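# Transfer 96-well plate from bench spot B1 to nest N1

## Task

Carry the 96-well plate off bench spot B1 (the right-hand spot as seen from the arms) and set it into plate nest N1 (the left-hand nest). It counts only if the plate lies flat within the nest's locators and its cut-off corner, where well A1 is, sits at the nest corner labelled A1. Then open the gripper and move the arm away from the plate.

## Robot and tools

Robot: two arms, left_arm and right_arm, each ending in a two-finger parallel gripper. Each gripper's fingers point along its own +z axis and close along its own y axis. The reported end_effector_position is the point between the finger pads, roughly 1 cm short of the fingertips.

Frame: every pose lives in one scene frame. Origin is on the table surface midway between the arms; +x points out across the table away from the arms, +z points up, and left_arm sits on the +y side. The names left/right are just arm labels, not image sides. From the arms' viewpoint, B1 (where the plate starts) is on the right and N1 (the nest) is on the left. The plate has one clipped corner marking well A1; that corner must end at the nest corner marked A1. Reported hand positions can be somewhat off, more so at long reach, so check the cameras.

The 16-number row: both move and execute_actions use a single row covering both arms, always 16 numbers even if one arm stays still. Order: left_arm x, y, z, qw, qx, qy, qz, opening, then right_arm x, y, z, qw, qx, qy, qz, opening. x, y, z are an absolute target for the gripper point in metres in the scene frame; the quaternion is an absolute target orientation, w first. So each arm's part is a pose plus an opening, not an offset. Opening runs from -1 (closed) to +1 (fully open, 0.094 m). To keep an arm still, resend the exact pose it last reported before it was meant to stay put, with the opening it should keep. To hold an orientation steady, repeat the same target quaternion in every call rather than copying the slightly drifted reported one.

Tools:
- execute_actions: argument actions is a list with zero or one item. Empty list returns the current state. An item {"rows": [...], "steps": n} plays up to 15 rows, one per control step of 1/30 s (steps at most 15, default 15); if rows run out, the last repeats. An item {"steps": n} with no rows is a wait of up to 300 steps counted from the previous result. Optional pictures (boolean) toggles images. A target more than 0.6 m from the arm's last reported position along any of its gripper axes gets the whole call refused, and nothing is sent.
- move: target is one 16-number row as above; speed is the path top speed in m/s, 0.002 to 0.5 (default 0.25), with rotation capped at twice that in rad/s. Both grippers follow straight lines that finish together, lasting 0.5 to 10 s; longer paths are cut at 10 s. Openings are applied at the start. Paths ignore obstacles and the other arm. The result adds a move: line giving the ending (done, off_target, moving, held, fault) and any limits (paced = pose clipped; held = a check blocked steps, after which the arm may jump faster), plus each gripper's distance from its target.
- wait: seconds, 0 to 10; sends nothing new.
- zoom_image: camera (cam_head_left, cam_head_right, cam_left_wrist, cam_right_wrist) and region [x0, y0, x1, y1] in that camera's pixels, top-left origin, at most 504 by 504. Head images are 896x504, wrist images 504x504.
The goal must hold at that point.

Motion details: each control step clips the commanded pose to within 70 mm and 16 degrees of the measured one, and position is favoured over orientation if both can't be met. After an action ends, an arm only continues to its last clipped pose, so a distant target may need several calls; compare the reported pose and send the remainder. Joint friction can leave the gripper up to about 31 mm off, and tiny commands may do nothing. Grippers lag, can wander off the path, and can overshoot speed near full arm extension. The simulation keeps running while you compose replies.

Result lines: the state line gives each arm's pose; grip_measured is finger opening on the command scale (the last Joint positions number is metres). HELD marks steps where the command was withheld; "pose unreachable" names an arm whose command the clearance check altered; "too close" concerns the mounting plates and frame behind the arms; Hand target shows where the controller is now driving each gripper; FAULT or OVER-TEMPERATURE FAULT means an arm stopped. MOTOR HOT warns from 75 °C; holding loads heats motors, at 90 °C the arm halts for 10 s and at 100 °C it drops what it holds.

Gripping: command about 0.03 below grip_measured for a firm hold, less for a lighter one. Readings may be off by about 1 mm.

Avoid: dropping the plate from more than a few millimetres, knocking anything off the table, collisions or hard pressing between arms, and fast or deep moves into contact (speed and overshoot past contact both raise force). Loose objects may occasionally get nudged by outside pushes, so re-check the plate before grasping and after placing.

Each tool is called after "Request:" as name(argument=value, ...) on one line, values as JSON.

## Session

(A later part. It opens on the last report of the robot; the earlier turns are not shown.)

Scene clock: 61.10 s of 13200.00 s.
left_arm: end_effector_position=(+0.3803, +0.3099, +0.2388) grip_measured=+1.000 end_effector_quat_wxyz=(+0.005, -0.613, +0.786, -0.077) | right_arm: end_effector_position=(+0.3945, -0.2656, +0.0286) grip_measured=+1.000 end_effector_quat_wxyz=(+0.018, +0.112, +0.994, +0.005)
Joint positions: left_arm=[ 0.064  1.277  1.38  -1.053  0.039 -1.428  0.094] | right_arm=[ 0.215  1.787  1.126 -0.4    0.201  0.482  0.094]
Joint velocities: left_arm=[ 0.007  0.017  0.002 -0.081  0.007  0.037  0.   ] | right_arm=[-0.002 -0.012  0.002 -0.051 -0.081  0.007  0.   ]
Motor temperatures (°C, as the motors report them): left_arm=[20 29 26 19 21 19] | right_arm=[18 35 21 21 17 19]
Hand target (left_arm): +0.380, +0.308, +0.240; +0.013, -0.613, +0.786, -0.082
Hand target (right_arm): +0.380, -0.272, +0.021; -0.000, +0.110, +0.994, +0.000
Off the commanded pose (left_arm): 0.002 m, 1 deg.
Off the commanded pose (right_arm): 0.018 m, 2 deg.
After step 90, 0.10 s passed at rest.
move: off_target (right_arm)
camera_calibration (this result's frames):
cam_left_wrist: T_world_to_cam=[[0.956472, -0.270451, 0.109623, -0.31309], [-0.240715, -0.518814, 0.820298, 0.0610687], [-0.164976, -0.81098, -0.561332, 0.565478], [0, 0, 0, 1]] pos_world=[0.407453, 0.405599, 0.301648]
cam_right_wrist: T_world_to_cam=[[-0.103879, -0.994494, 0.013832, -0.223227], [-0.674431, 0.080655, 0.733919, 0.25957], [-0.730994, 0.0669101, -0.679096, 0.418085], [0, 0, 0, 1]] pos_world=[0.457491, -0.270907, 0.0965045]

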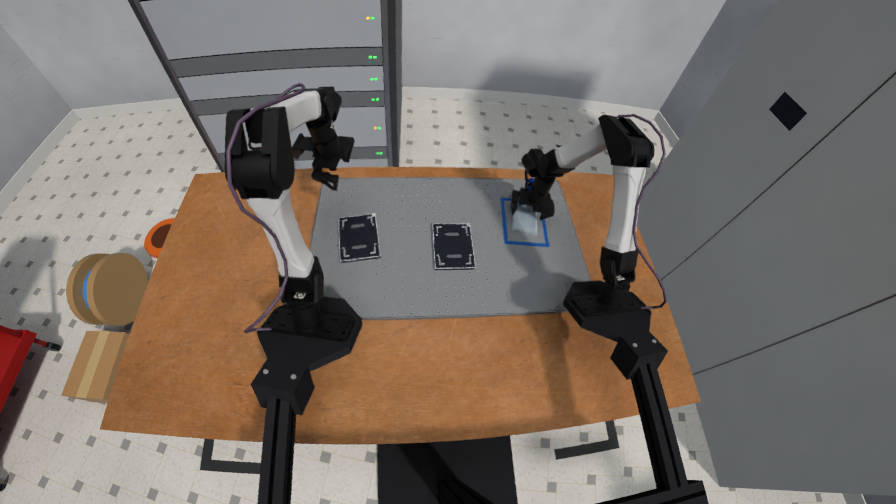

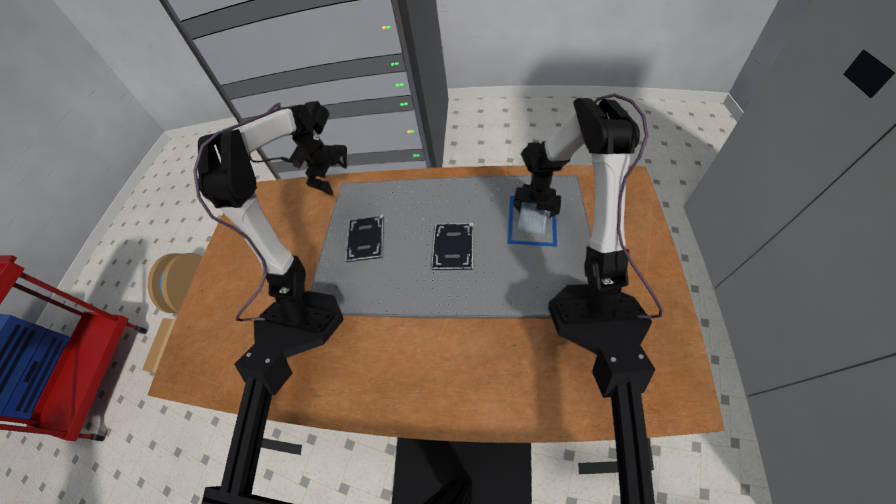

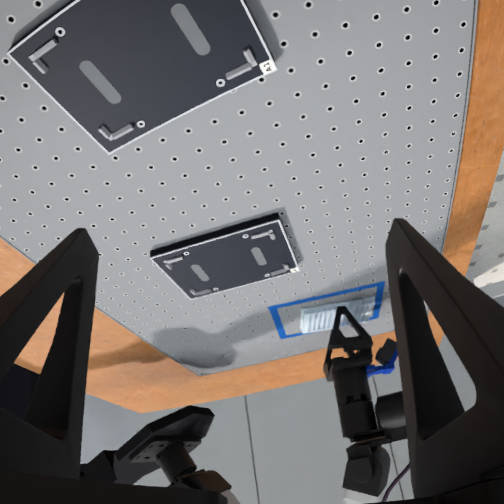

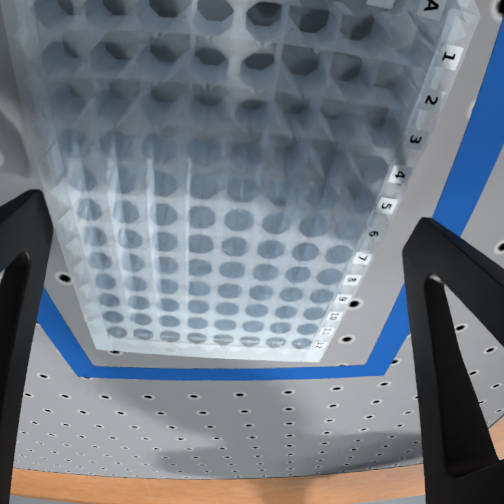

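Request:
move(target=[0.380,0.3077,0.2388,0.013,-0.613,0.786,-0.082,1,0.380,-0.262,0.006,0,0.11,0.994,0,1], speed=0.015)

Scene clock: 65.87 s of 13200.00 s.
left_arm: end_effector_position=(+0.3817, +0.3099, +0.2389) grip_measured=+1.000 end_effector_quat_wxyz=(+0.008, -0.613, +0.786, -0.078) | right_arm: end_effector_position=(+0.3947, -0.2636, +0.0195) grip_measured=+1.000 end_effector_quat_wxyz=(+0.019, +0.113, +0.993, +0.005)
Joint positions: left_arm=[ 0.064  1.277  1.38  -1.048  0.038 -1.43   0.094] | right_arm=[ 0.215  1.815  1.126 -0.369  0.2    0.483  0.094]
Joint velocities: left_arm=[ 0.022  0.017  0.002 -0.037 -0.051  0.007  0.   ] | right_arm=[-0.002  0.002  0.012  0.051  0.051  0.022  0.   ]
Motor temperatures (°C, as the motors report them): left_arm=[20 29 26 19 21 19] | right_arm=[18 35 20 21 17 19]
Hand target (left_arm): +0.380, +0.308, +0.239; +0.013, -0.613, +0.786, -0.082
Hand target (right_arm): +0.379, -0.262, +0.007; -0.000, +0.110, +0.994, -0.000
Off the commanded pose (left_arm): 0.003 m, 1 deg.
Off the commanded pose (right_arm): 0.020 m, 2 deg.
move: off_target (right_arm)
camera_calibration (this result's frames):
cam_left_wrist: T_world_to_cam=[[0.956269, -0.268936, 0.114992, -0.316127], [-0.244499, -0.519225, 0.818918, 0.0631809], [-0.16053, -0.811221, -0.562273, 0.56439], [0, 0, 0, 1]] pos_world=[0.408351, 0.405633, 0.301953]
cam_right_wrist: T_world_to_cam=[[-0.105174, -0.994375, 0.0125017, -0.220516], [-0.676107, 0.0807188, 0.732368, 0.266947], [-0.729258, 0.0685737, -0.680794, 0.411688], [0, 0, 0, 1]] pos_world=[0.457519, -0.269054, 0.0875283]

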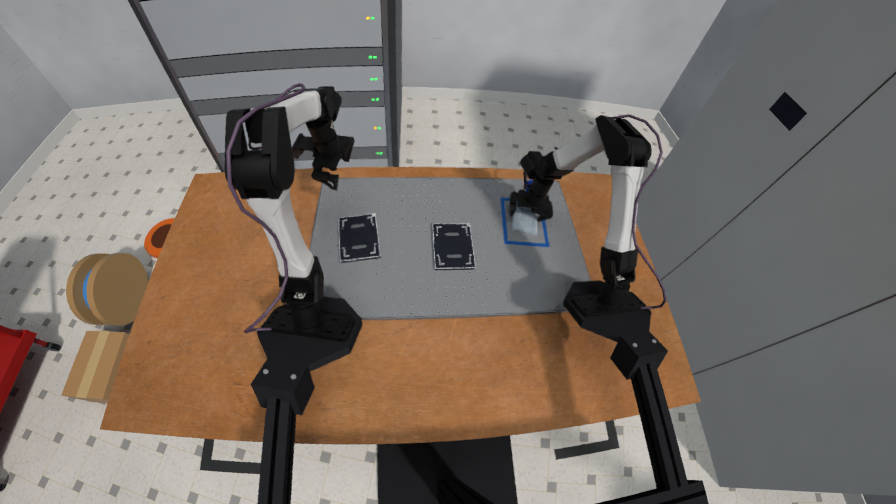

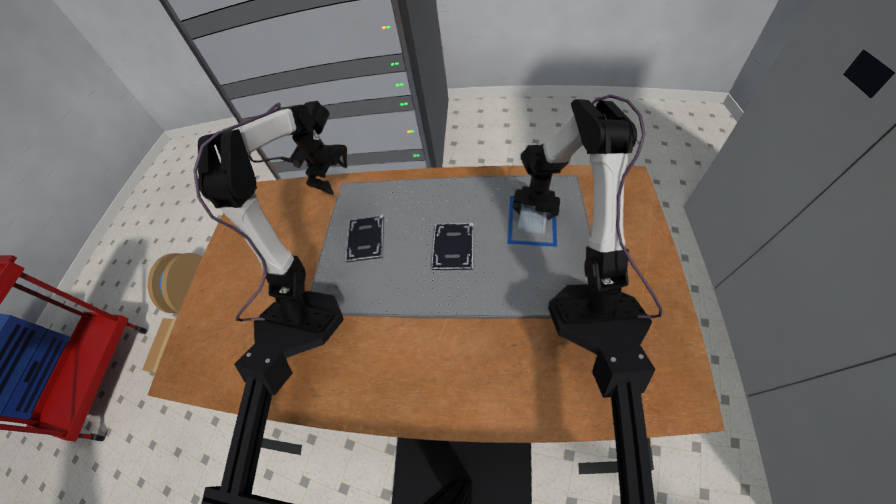

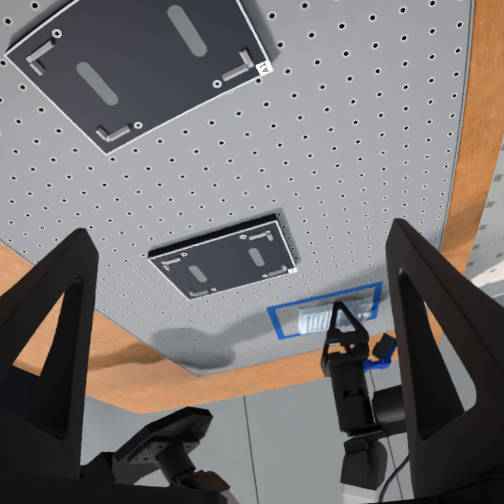

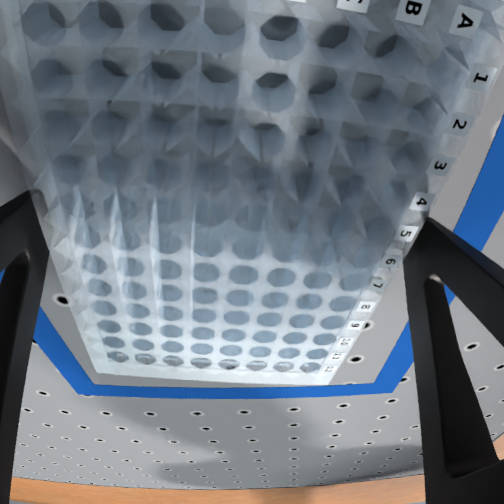

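Request:
move(target=[0.380,0.3077,0.2388,0.013,-0.613,0.786,-0.082,1,0.358,-0.258,0.000,0,0.11,0.994,0,1], speed=0.015)

Scene clock: 71.30 s of 13200.00 s.
left_arm: end_effector_position=(+0.3818, +0.3099, +0.2389) grip_measured=+1.000 end_effector_quat_wxyz=(+0.008, -0.613, +0.786, -0.079) | right_arm: end_effector_position=(+0.3948, -0.2630, +0.0179) grip_measured=+1.000 end_effector_quat_wxyz=(+0.053, +0.114, +0.992, -0.007)
Joint positions: left_arm=[ 0.064  1.277  1.38  -1.047  0.038 -1.43   0.094] | right_arm=[ 0.24   1.8    1.063 -0.27   0.261  0.494  0.094]
Joint velocities: left_arm=[-0.027 -0.002 -0.007 -0.037 -0.007 -0.037  0.   ] | right_arm=[ 0.007 -0.007 -0.002  0.095 -0.051  0.037  0.   ]
Motor temperatures (°C, as the motors report them): left_arm=[20 29 26 19 21 19] | right_arm=[18 35 20 21 17 19]
Hand target (left_arm): +0.380, +0.308, +0.239; +0.013, -0.613, +0.786, -0.082
Hand target (right_arm): +0.358, -0.259, +0.003; +0.000, +0.111, +0.994, -0.002
Off the commanded pose (left_arm): 0.003 m, 1 deg.
Off the commanded pose (right_arm): 0.041 m, 6 deg.
move: off_target (right_arm)
camera_calibration (this result's frames):
cam_left_wrist: T_world_to_cam=[[0.956232, -0.268908, 0.115365, -0.316303], [-0.244796, -0.519198, 0.818846, 0.063312], [-0.160297, -0.811247, -0.562301, 0.56433], [0, 0, 0, 1]] pos_world=[0.408418, 0.405627, 0.301971]
cam_right_wrist: T_world_to_cam=[[-0.111536, -0.993068, 0.0371037, -0.217438], [-0.721984, 0.106632, 0.683643, 0.293925], [-0.68286, 0.0494624, -0.728872, 0.388167], [0, 0, 0, 1]] pos_world=[0.453021, -0.266472, 0.0900522]

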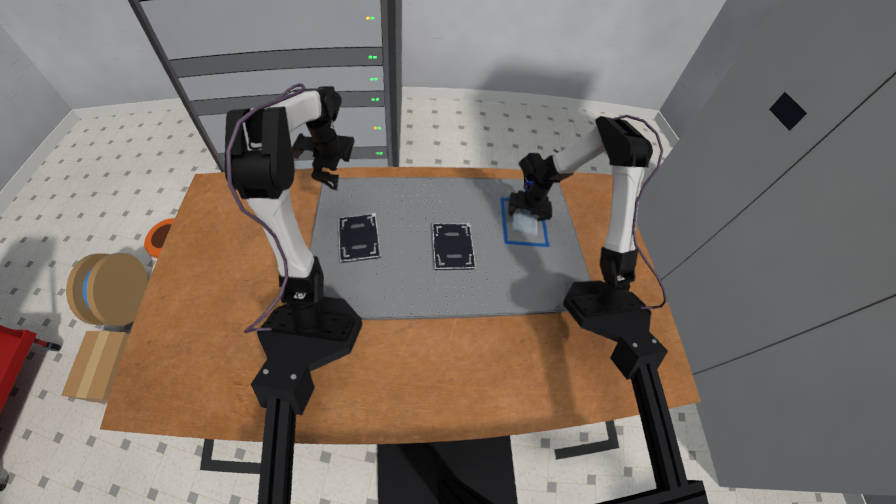

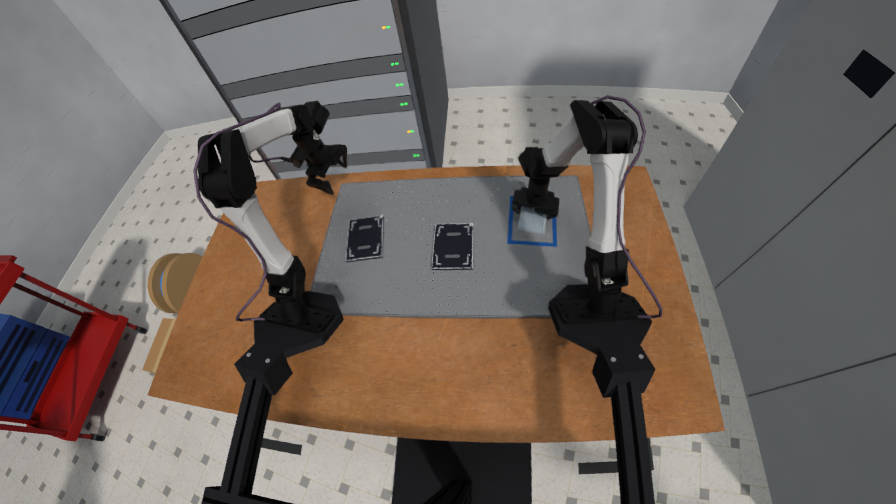

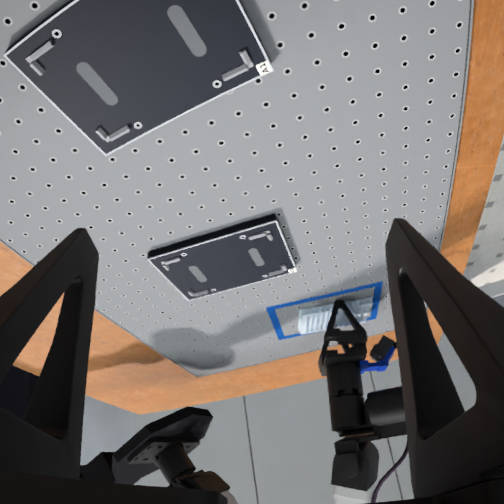

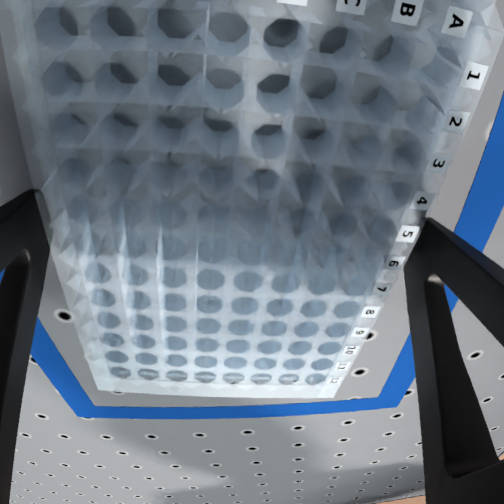

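Request:
move(target=[0.380,0.3077,0.2388,0.013,-0.613,0.786,-0.082,1,0.385,-0.262,0.030,0,0.11,0.994,0,1], speed=0.02)

Request:
move(target=[0.380,0.3077,0.2388,0.013,-0.613,0.786,-0.082,1,0.385,-0.262,0.030,0,0.11,0.994,0,0.7], speed=0.02)

Scene clock: 77.10 s of 13200.00 s.
left_arm: end_effector_position=(+0.3818, +0.3099, +0.2389) grip_measured=+1.000 end_effector_quat_wxyz=(+0.008, -0.614, +0.786, -0.078) | right_arm: end_effector_position=(+0.3775, -0.2614, +0.0242) grip_measured=+1.000 end_effector_quat_wxyz=(-0.004, +0.103, +0.995, -0.006)
Joint positions: left_arm=[ 0.064  1.277  1.38  -1.047  0.038 -1.43   0.094] | right_arm=[ 0.24   1.798  1.111 -0.428  0.216  0.495  0.094]
Joint velocities: left_arm=[ 0.012 -0.012 -0.007  0.022 -0.095  0.007  0.   ] | right_arm=[ 0.007  0.007 -0.017 -0.037  0.007 -0.051  0.   ]
Motor temperatures (°C, as the motors report them): left_arm=[20 29 26 19 21 19] | right_arm=[18 36 20 21 17 19]
Hand target (left_arm): +0.380, +0.308, +0.239; +0.013, -0.613, +0.786, -0.082
Hand target (right_arm): +0.385, -0.262, +0.030; +0.000, +0.110, +0.994, -0.000
Off the commanded pose (left_arm): 0.003 m, 1 deg.
Off the commanded pose (right_arm): 0.009 m, 1 deg.
move: done
camera_calibration (this result's frames):
cam_left_wrist: T_world_to_cam=[[0.956346, -0.268542, 0.115268, -0.316425], [-0.244572, -0.519576, 0.818673, 0.0634255], [-0.159958, -0.811126, -0.562572, 0.564278], [0, 0, 0, 1]] pos_world=[0.408385, 0.405682, 0.301996]
cam_right_wrist: T_world_to_cam=[[-0.0842276, -0.995836, 0.0348769, -0.229047], [-0.641901, 0.0809966, 0.762497, 0.238154], [-0.762147, 0.0418358, -0.646051, 0.406834], [0, 0, 0, 1]] pos_world=[0.443647, -0.264403, 0.0892323]

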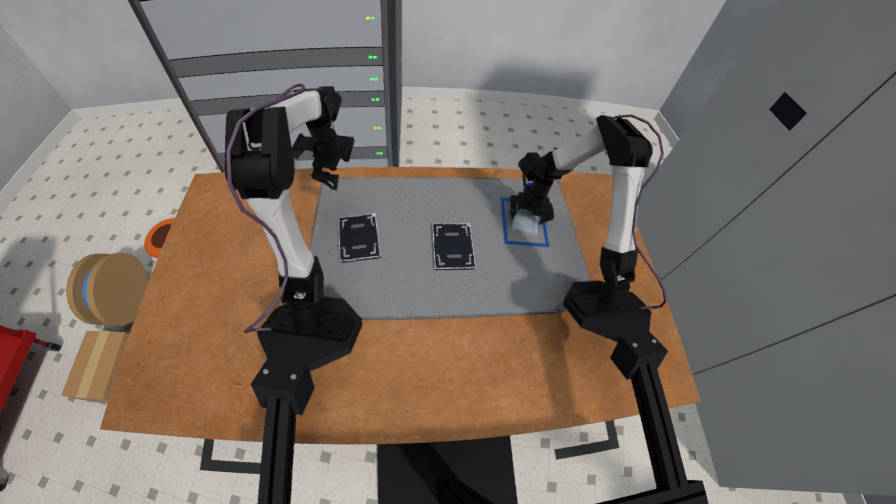

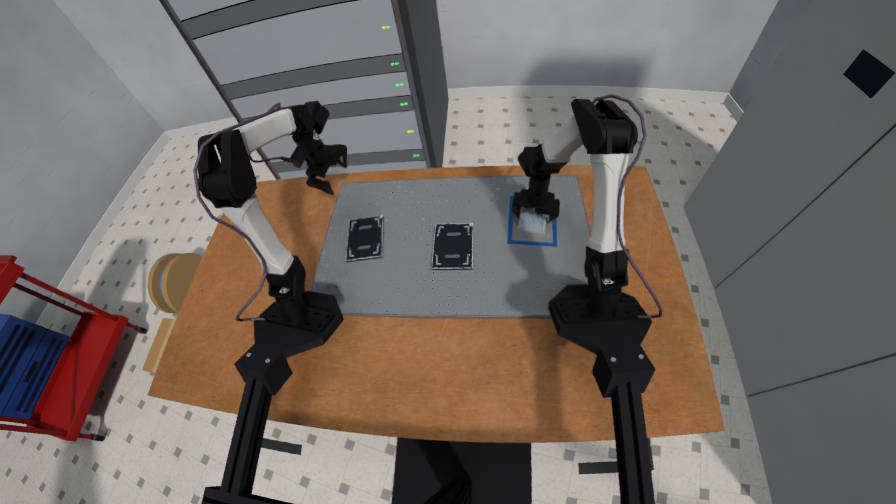

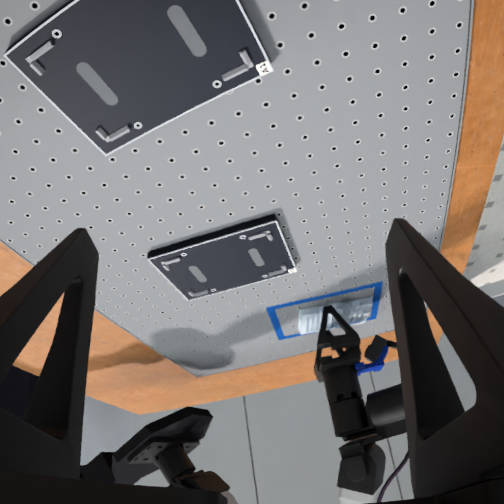

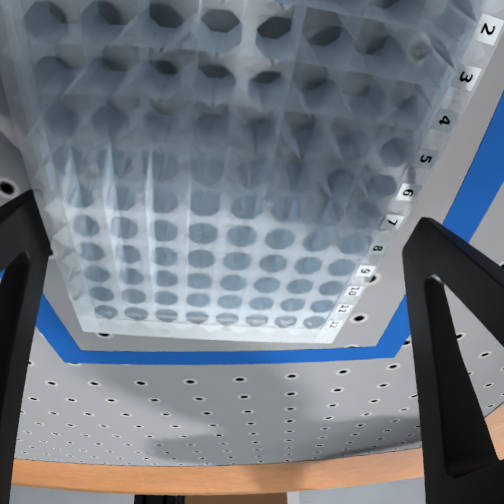

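Scene clock: 77.83 s of 13200.00 s.
left_arm: end_effector_position=(+0.3818, +0.3099, +0.2389) grip_measured=+1.000 end_effector_quat_wxyz=(+0.008, -0.614, +0.786, -0.078) | right_arm: end_effector_position=(+0.3774, -0.2613, +0.0242) grip_measured=+0.724 end_effector_quat_wxyz=(-0.004, +0.103, +0.995, -0.006)
Joint positions: left_arm=[ 0.064  1.277  1.38  -1.047  0.038 -1.43   0.094] | right_arm=[ 0.24   1.798  1.111 -0.428  0.215  0.495  0.081]
Joint velocities: left_arm=[ 0.012  0.002  0.002  0.007 -0.022 -0.007  0.   ] | right_arm=[-0.002  0.007 -0.007  0.007  0.051  0.007 -0.   ]
Motor temperatures (°C, as the motors report them): left_arm=[20 29 26 19 21 19] | right_arm=[18 36 20 21 17 19]
Hand target (left_arm): +0.380, +0.308, +0.239; +0.013, -0.613, +0.786, -0.082
Hand target (right_arm): +0.385, -0.262, +0.030; +0.000, +0.110, +0.994, -0.000
Off the commanded pose (left_arm): 0.003 m, 1 deg.
Off the commanded pose (right_arm): 0.010 m, 1 deg.
move: done
camera_calibration (this result's frames):
cam_left_wrist: T_world_to_cam=[[0.956346, -0.268542, 0.115268, -0.316425], [-0.244572, -0.519576, 0.818673, 0.0634255], [-0.159958, -0.811126, -0.562572, 0.564278], [0, 0, 0, 1]] pos_world=[0.408385, 0.405682, 0.301996]
cam_right_wrist: T_world_to_cam=[[-0.0841388, -0.995863, 0.0343024, -0.228986], [-0.641468, 0.0804751, 0.762917, 0.237755], [-0.762522, 0.0421871, -0.645586, 0.406956], [0, 0, 0, 1]] pos_world=[0.443559, -0.26434, 0.0891925]

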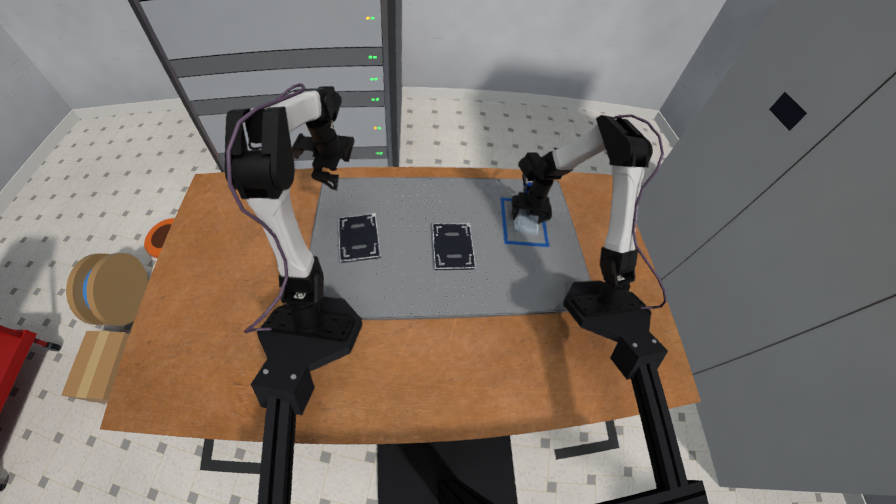

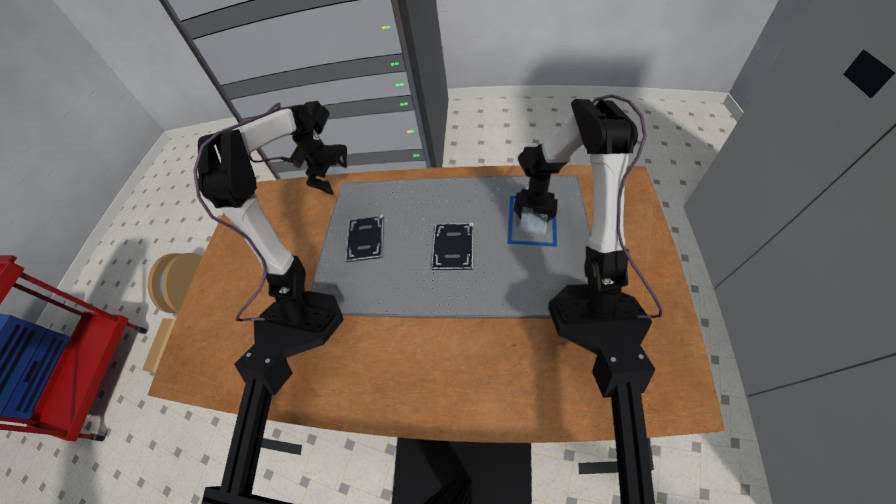

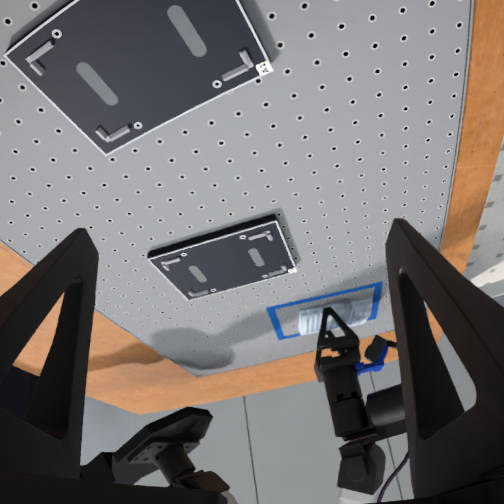

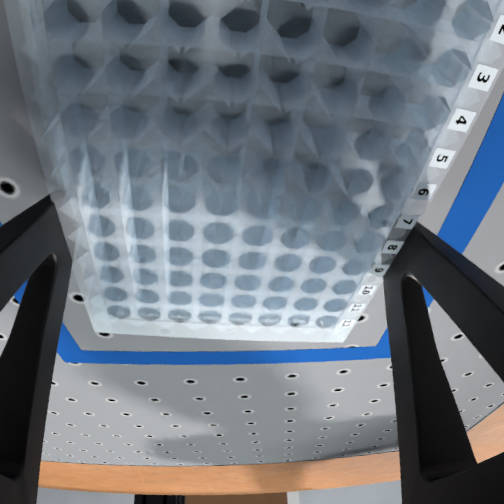

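Request:
move(target=[0.380,0.40,0.30,0.013,-0.613,0.786,-0.082,1,0.378,-0.262,0.13,0,0.11,0.994,0,0.69], speed=0.08)

Request:
move(target=[0.380,0.40,0.30,0.013,-0.613,0.786,-0.082,1,0.33,0.10,0.13,0,0,1,0,0.69], speed=0.12)

Scene clock: 85.63 s of 13200.00 s.
left_arm: end_effector_position=(+0.3809, +0.3994, +0.3007) grip_measured=+1.000 end_effector_quat_wxyz=(+0.022, -0.613, +0.785, -0.086) | right_arm: end_effector_position=(+0.3742, -0.2634, +0.1193) grip_measured=+0.724 end_effector_quat_wxyz=(-0.011, +0.108, +0.994, -0.003)
Joint positions: left_arm=[ 0.501  1.277  1.61  -1.305  0.289 -1.072  0.094] | right_arm=[ 0.296  1.55   1.18  -0.766  0.229  0.561  0.081]
Joint velocities: left_arm=[-0.017  0.002 -0.002 -0.037  0.022  0.037  0.   ] | right_arm=[ 0.002 -0.022 -0.007 -0.081 -0.037  0.037  0.001]
Motor temperatures (°C, as the motors report them): left_arm=[20 29 26 19 21 19] | right_arm=[18 38 21 21 17 19]
Hand target (left_arm): +0.381, +0.401, +0.300; +0.014, -0.614, +0.785, -0.085
Hand target (right_arm): +0.380, -0.261, +0.129; +0.001, +0.110, +0.994, -0.000
Off the commanded pose (left_arm): 0.001 m, 1 deg.
Off the commanded pose (right_arm): 0.011 m, 1 deg.
After step 90, 2.90 s passed at rest.
move: off_target (right_arm)
camera_calibration (this result's frames):
cam_left_wrist: T_world_to_cam=[[0.952961, -0.26698, 0.143482, -0.306507], [-0.268514, -0.524066, 0.808242, 0.0732055], [-0.140591, -0.80875, -0.571102, 0.665677], [0, 0, 0, 1]] pos_world=[0.405334, 0.494899, 0.36498]
cam_right_wrist: T_world_to_cam=[[-0.09545, -0.995043, 0.0279186, -0.229339], [-0.631853, 0.0822353, 0.770713, 0.159245], [-0.769189, 0.0559242, -0.63657, 0.471013], [0, 0, 0, 1]] pos_world=[0.441027, -0.267639, 0.183503]

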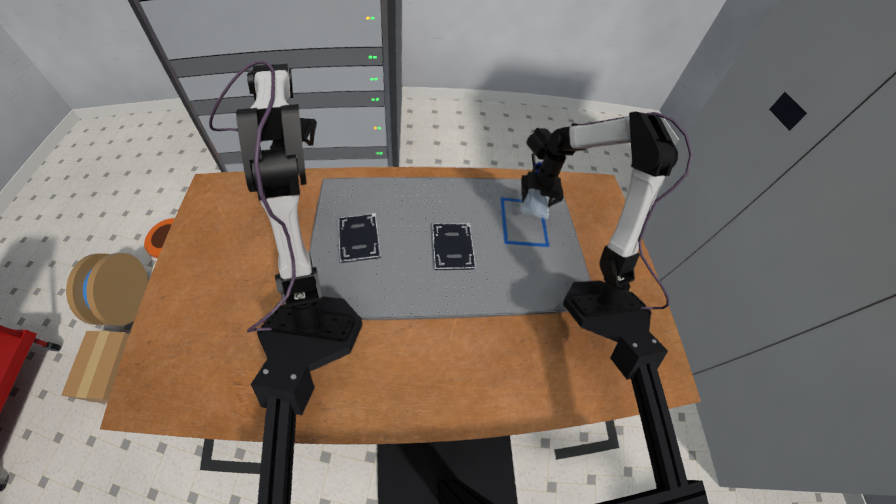

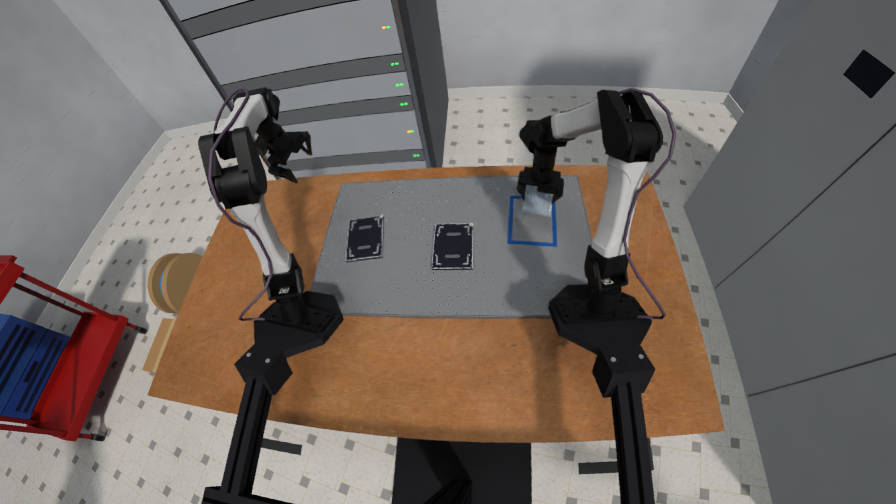

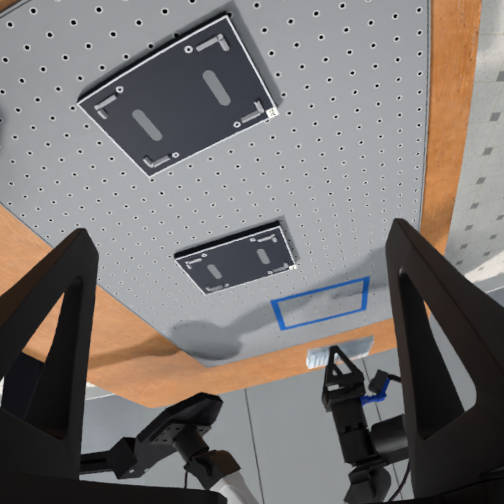

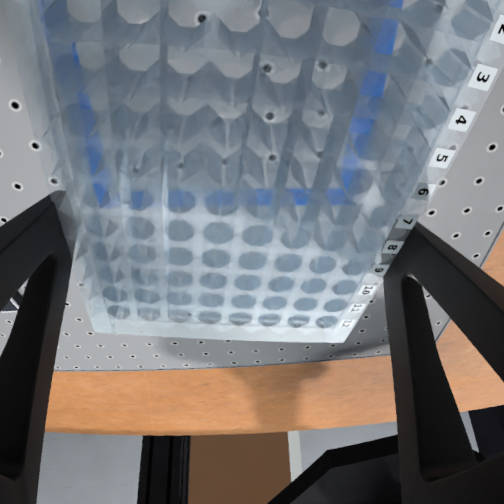

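Scene clock: 89.20 s of 13200.00 s.
left_arm: end_effector_position=(+0.3798, +0.3990, +0.3006) grip_measured=+1.000 end_effector_quat_wxyz=(+0.019, -0.613, +0.785, -0.085) | right_arm: end_effector_position=(+0.3365, +0.1008, +0.1340) grip_measured=+0.724 end_effector_quat_wxyz=(+0.026, +0.004, +0.999, +0.041)
Joint positions: left_arm=[ 0.501  1.277  1.61  -1.31   0.289 -1.072  0.094] | right_arm=[ 1.018  2.696  2.829 -1.401  0.478  1.026  0.081]
Joint velocities: left_arm=[-0.027 -0.007  0.007  0.051 -0.066  0.007  0.   ] | right_arm=[-0.007 -0.017 -0.002 -0.007  0.007 -0.037  0.   ]
Motor temperatures (°C, as the motors report them): left_arm=[20 29 26 19 21 19] | right_arm=[18 38 21 21 17 19]
Hand target (left_arm): +0.380, +0.400, +0.300; +0.013, -0.613, +0.786, -0.082
Hand target (right_arm): +0.332, +0.100, +0.128; +0.026, -0.002, +0.999, +0.032
Off the commanded pose (left_arm): 0.001 m, 1 deg.
Off the commanded pose (right_arm): 0.008 m, 6 deg.
elbow stopped short (right arm): the move would have taken joint 3 (elbow) straighter than the controller allows; a more bent joint 3 avoids this.
move: off_target (right_arm)
camera_calibration (this result's frames):
cam_left_wrist: T_world_to_cam=[[0.953691, -0.26645, 0.13956, -0.30483], [-0.264647, -0.522805, 0.810331, 0.0702054], [-0.14295, -0.80974, -0.56911, 0.665848], [0, 0, 0, 1]] pos_world=[0.404477, 0.494645, 0.364593]
cam_right_wrist: T_world_to_cam=[[0.11258, -0.992214, -0.0532713, 0.0696553], [-0.68936, -0.116604, 0.714973, 0.141037], [-0.715617, -0.0437689, -0.69712, 0.431133], [0, 0, 0, 1]] pos_world=[0.39791, 0.104429, 0.203425]

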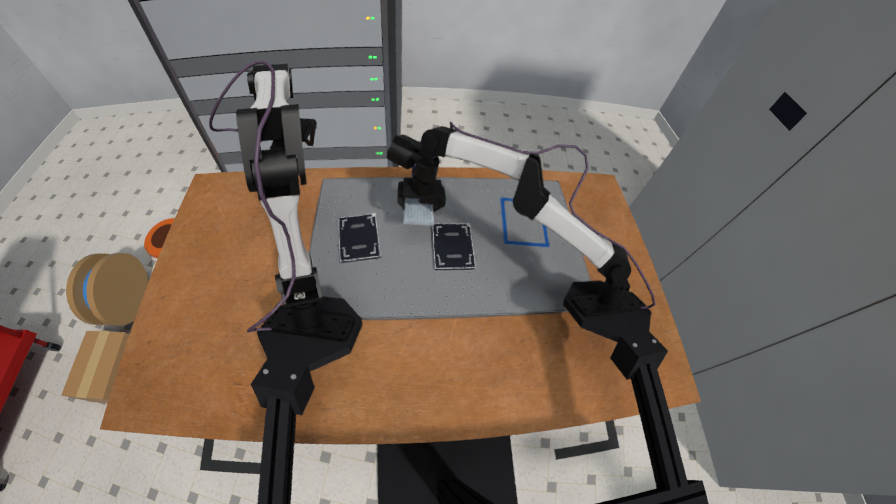

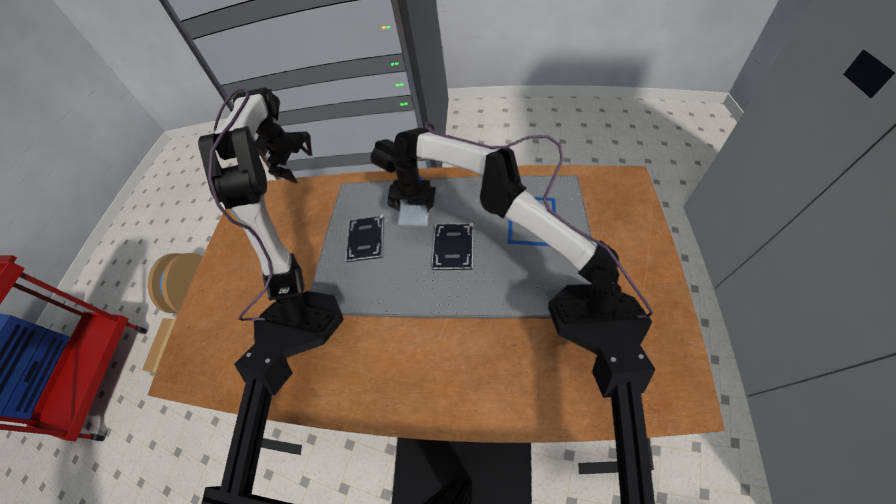

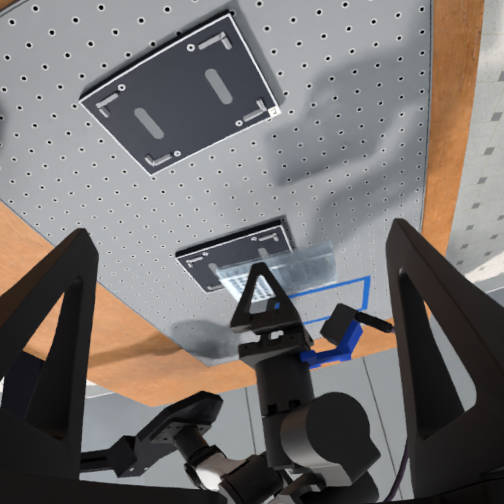

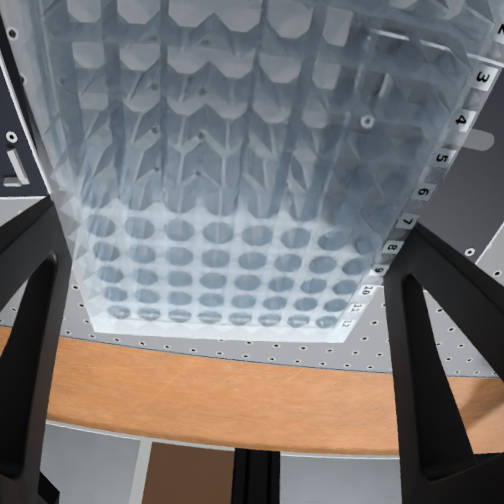

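Request:
move(target=[0.380,0.40,0.30,0.013,-0.613,0.786,-0.082,1,0.26,0.105,0.07,0,0,1,0,0.69], speed=0.06)

Scene clock: 95.07 s of 13200.00 s.
left_arm: end_effector_position=(+0.3797, +0.3990, +0.3005) grip_measured=+1.000 end_effector_quat_wxyz=(-0.019, +0.614, -0.785, +0.085) | right_arm: end_effector_position=(+0.2655, +0.1034, +0.0743) grip_measured=+0.724 end_effector_quat_wxyz=(-0.001, +0.002, +1.000, +0.004)
Joint positions: left_arm=[ 0.501  1.277  1.61  -1.311  0.289 -1.072  0.094] | right_arm=[ 1.072  2.632  2.381 -1.147  0.479  1.128  0.081]
Joint velocities: left_arm=[-0.002 -0.012 -0.007 -0.051 -0.022  0.037  0.   ] | right_arm=[ 0.007 -0.012 -0.017  0.066 -0.007  0.022  0.001]
Motor temperatures (°C, as the motors report them): left_arm=[20 28 27 19 21 19] | right_arm=[19 40 22 21 17 19]
Hand target (left_arm): +0.380, +0.400, +0.300; +0.013, -0.613, +0.786, -0.082
Hand target (right_arm): +0.259, +0.103, +0.070; +0.001, -0.000, +1.000, -0.001
Off the commanded pose (left_arm): 0.001 m, 1 deg.
Off the commanded pose (right_arm): 0.007 m, 1 deg.
After step 90, 0.87 s passed at rest.
move: done
camera_calibration (this result's frames):
cam_left_wrist: T_world_to_cam=[[0.953757, -0.266382, 0.139242, -0.304708], [-0.264324, -0.522736, 0.810481, 0.0699821], [-0.143111, -0.809807, -0.568974, 0.665858], [0, 0, 0, 1]] pos_world=[0.404407, 0.49463, 0.364565]
cam_right_wrist: T_world_to_cam=[[0.117213, -0.992996, 0.0148515, 0.0707717], [-0.648973, -0.0652675, 0.758007, 0.11585], [-0.751728, -0.0984863, -0.652077, 0.350735], [0, 0, 0, 1]] pos_world=[0.330545, 0.11238, 0.13984]

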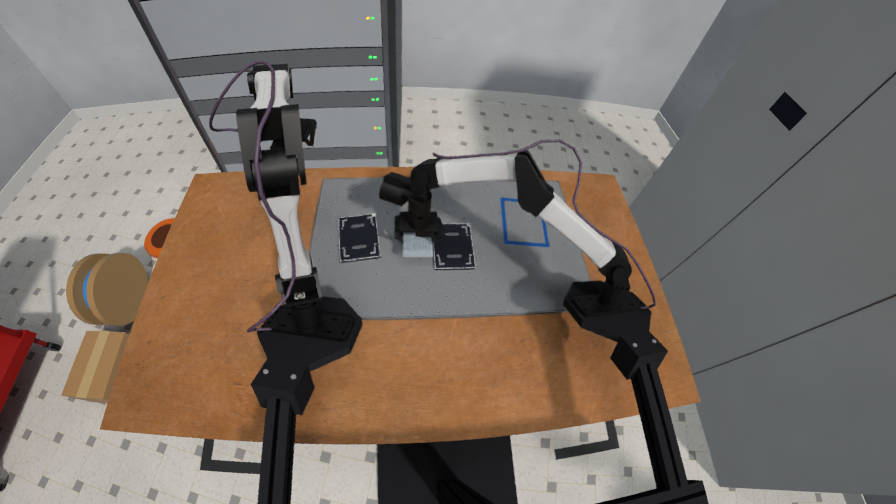

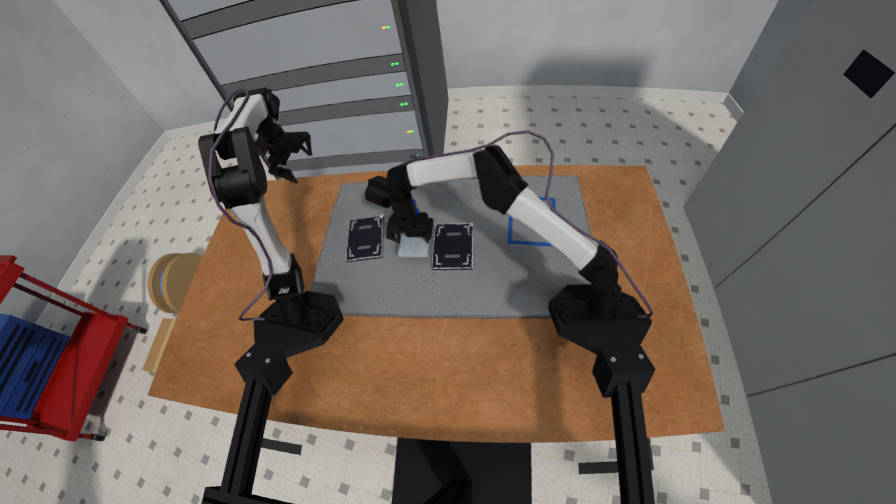

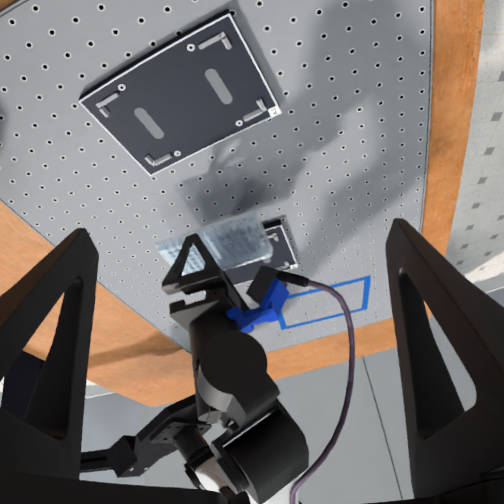

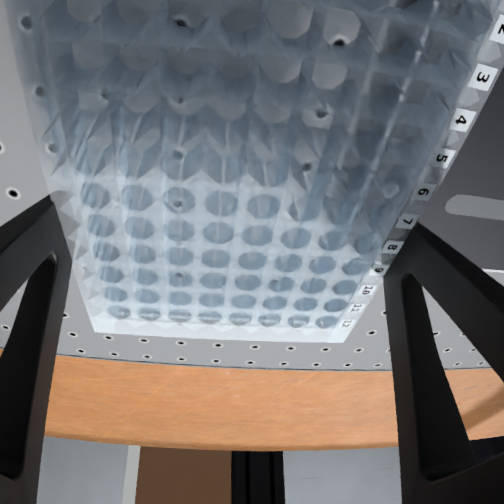

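Request:
move(target=[0.380,0.40,0.30,0.013,-0.613,0.786,-0.082,1,0.275,0.135,0.05,0,0,1,0,0.69], speed=0.04)

Scene clock: 97.70 s of 13200.00 s.
left_arm: end_effector_position=(+0.3797, +0.3990, +0.3005) grip_measured=+1.000 end_effector_quat_wxyz=(-0.019, +0.614, -0.785, +0.085) | right_arm: end_effector_position=(+0.2740, +0.1382, +0.0606) grip_measured=+0.724 end_effector_quat_wxyz=(+0.014, +0.002, +0.999, +0.034)
Joint positions: left_arm=[ 0.501  1.277  1.61  -1.311  0.289 -1.072  0.094] | right_arm=[ 1.072  2.885  2.828 -1.267  0.479  1.094  0.081]
Joint velocities: left_arm=[ 0.002 -0.002  0.007  0.051  0.037 -0.007  0.   ] | right_arm=[ 0.007 -0.012  0.007 -0.066 -0.066  0.022 -0.   ]
Motor temperatures (°C, as the motors report them): left_arm=[20 28 27 19 21 19] | right_arm=[19 41 22 21 17 19]
Hand target (left_arm): +0.380, +0.400, +0.300; +0.013, -0.613, +0.786, -0.082
Hand target (right_arm): +0.275, +0.135, +0.050; +0.012, +0.000, +1.000, +0.026
Off the commanded pose (left_arm): 0.001 m, 1 deg.
Off the commanded pose (right_arm): 0.011 m, 4 deg.
elbow stopped short (right arm): the move would have taken joint 3 (elbow) straighter than the controller allows; a more bent joint 3 avoids this.
move: off_target (right_arm)
camera_calibration (this result's frames):
cam_left_wrist: T_world_to_cam=[[0.953757, -0.266382, 0.139242, -0.304708], [-0.264324, -0.522736, 0.810481, 0.0699821], [-0.143111, -0.809807, -0.568974, 0.665858], [0, 0, 0, 1]] pos_world=[0.404407, 0.49463, 0.364565]
cam_right_wrist: T_world_to_cam=[[0.11688, -0.992327, -0.0403264, 0.107892], [-0.671037, -0.108841, 0.733391, 0.147623], [-0.732153, -0.0586584, -0.67861, 0.34235], [0, 0, 0, 1]] pos_world=[0.337102, 0.143213, 0.128407]

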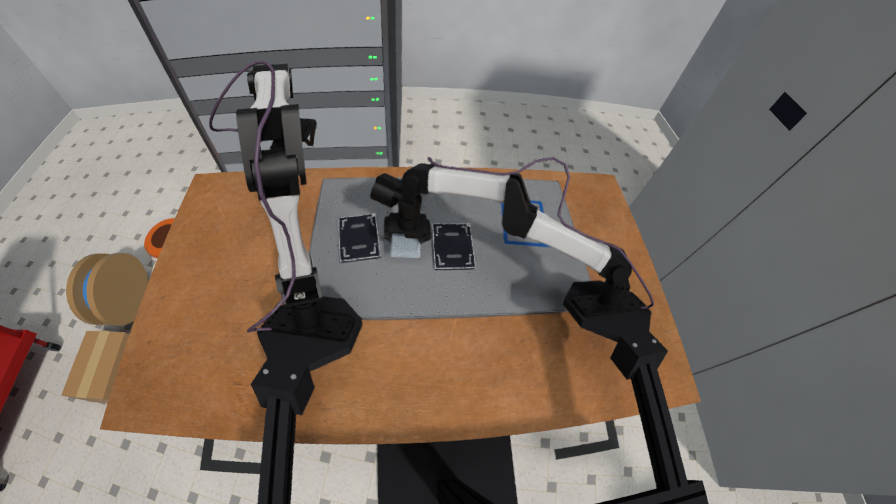

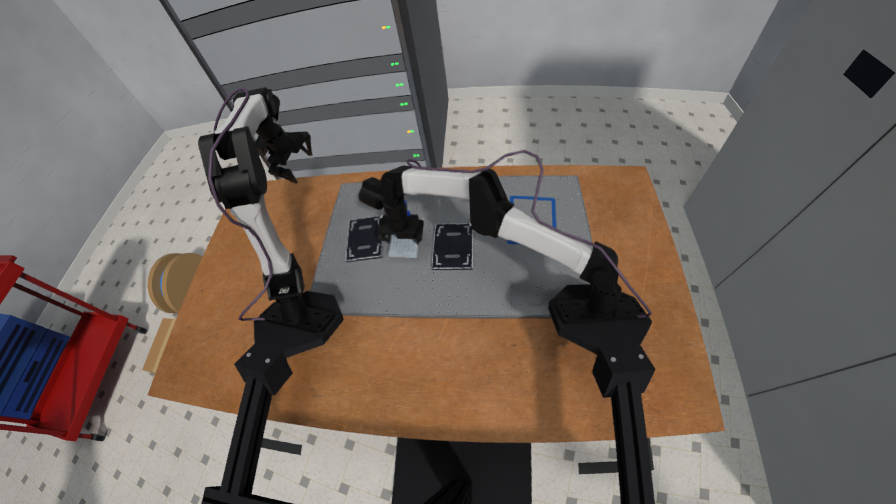

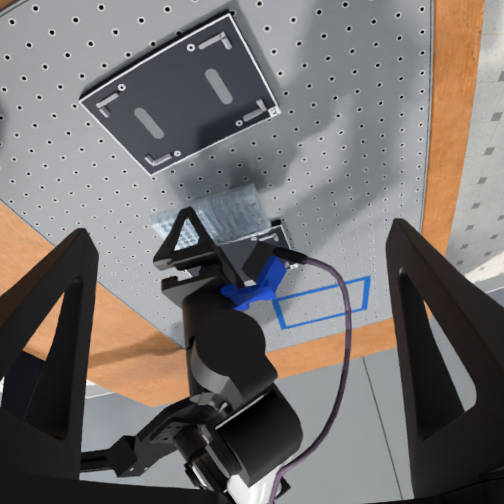

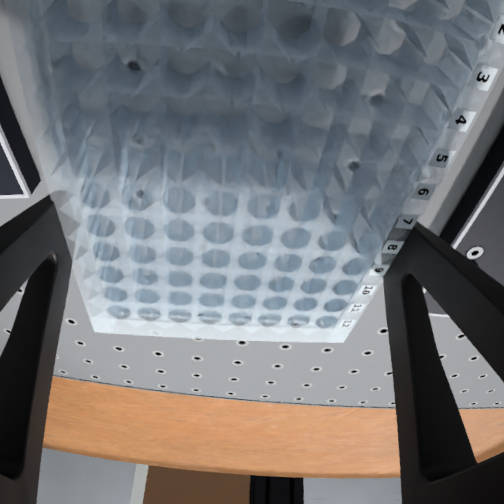

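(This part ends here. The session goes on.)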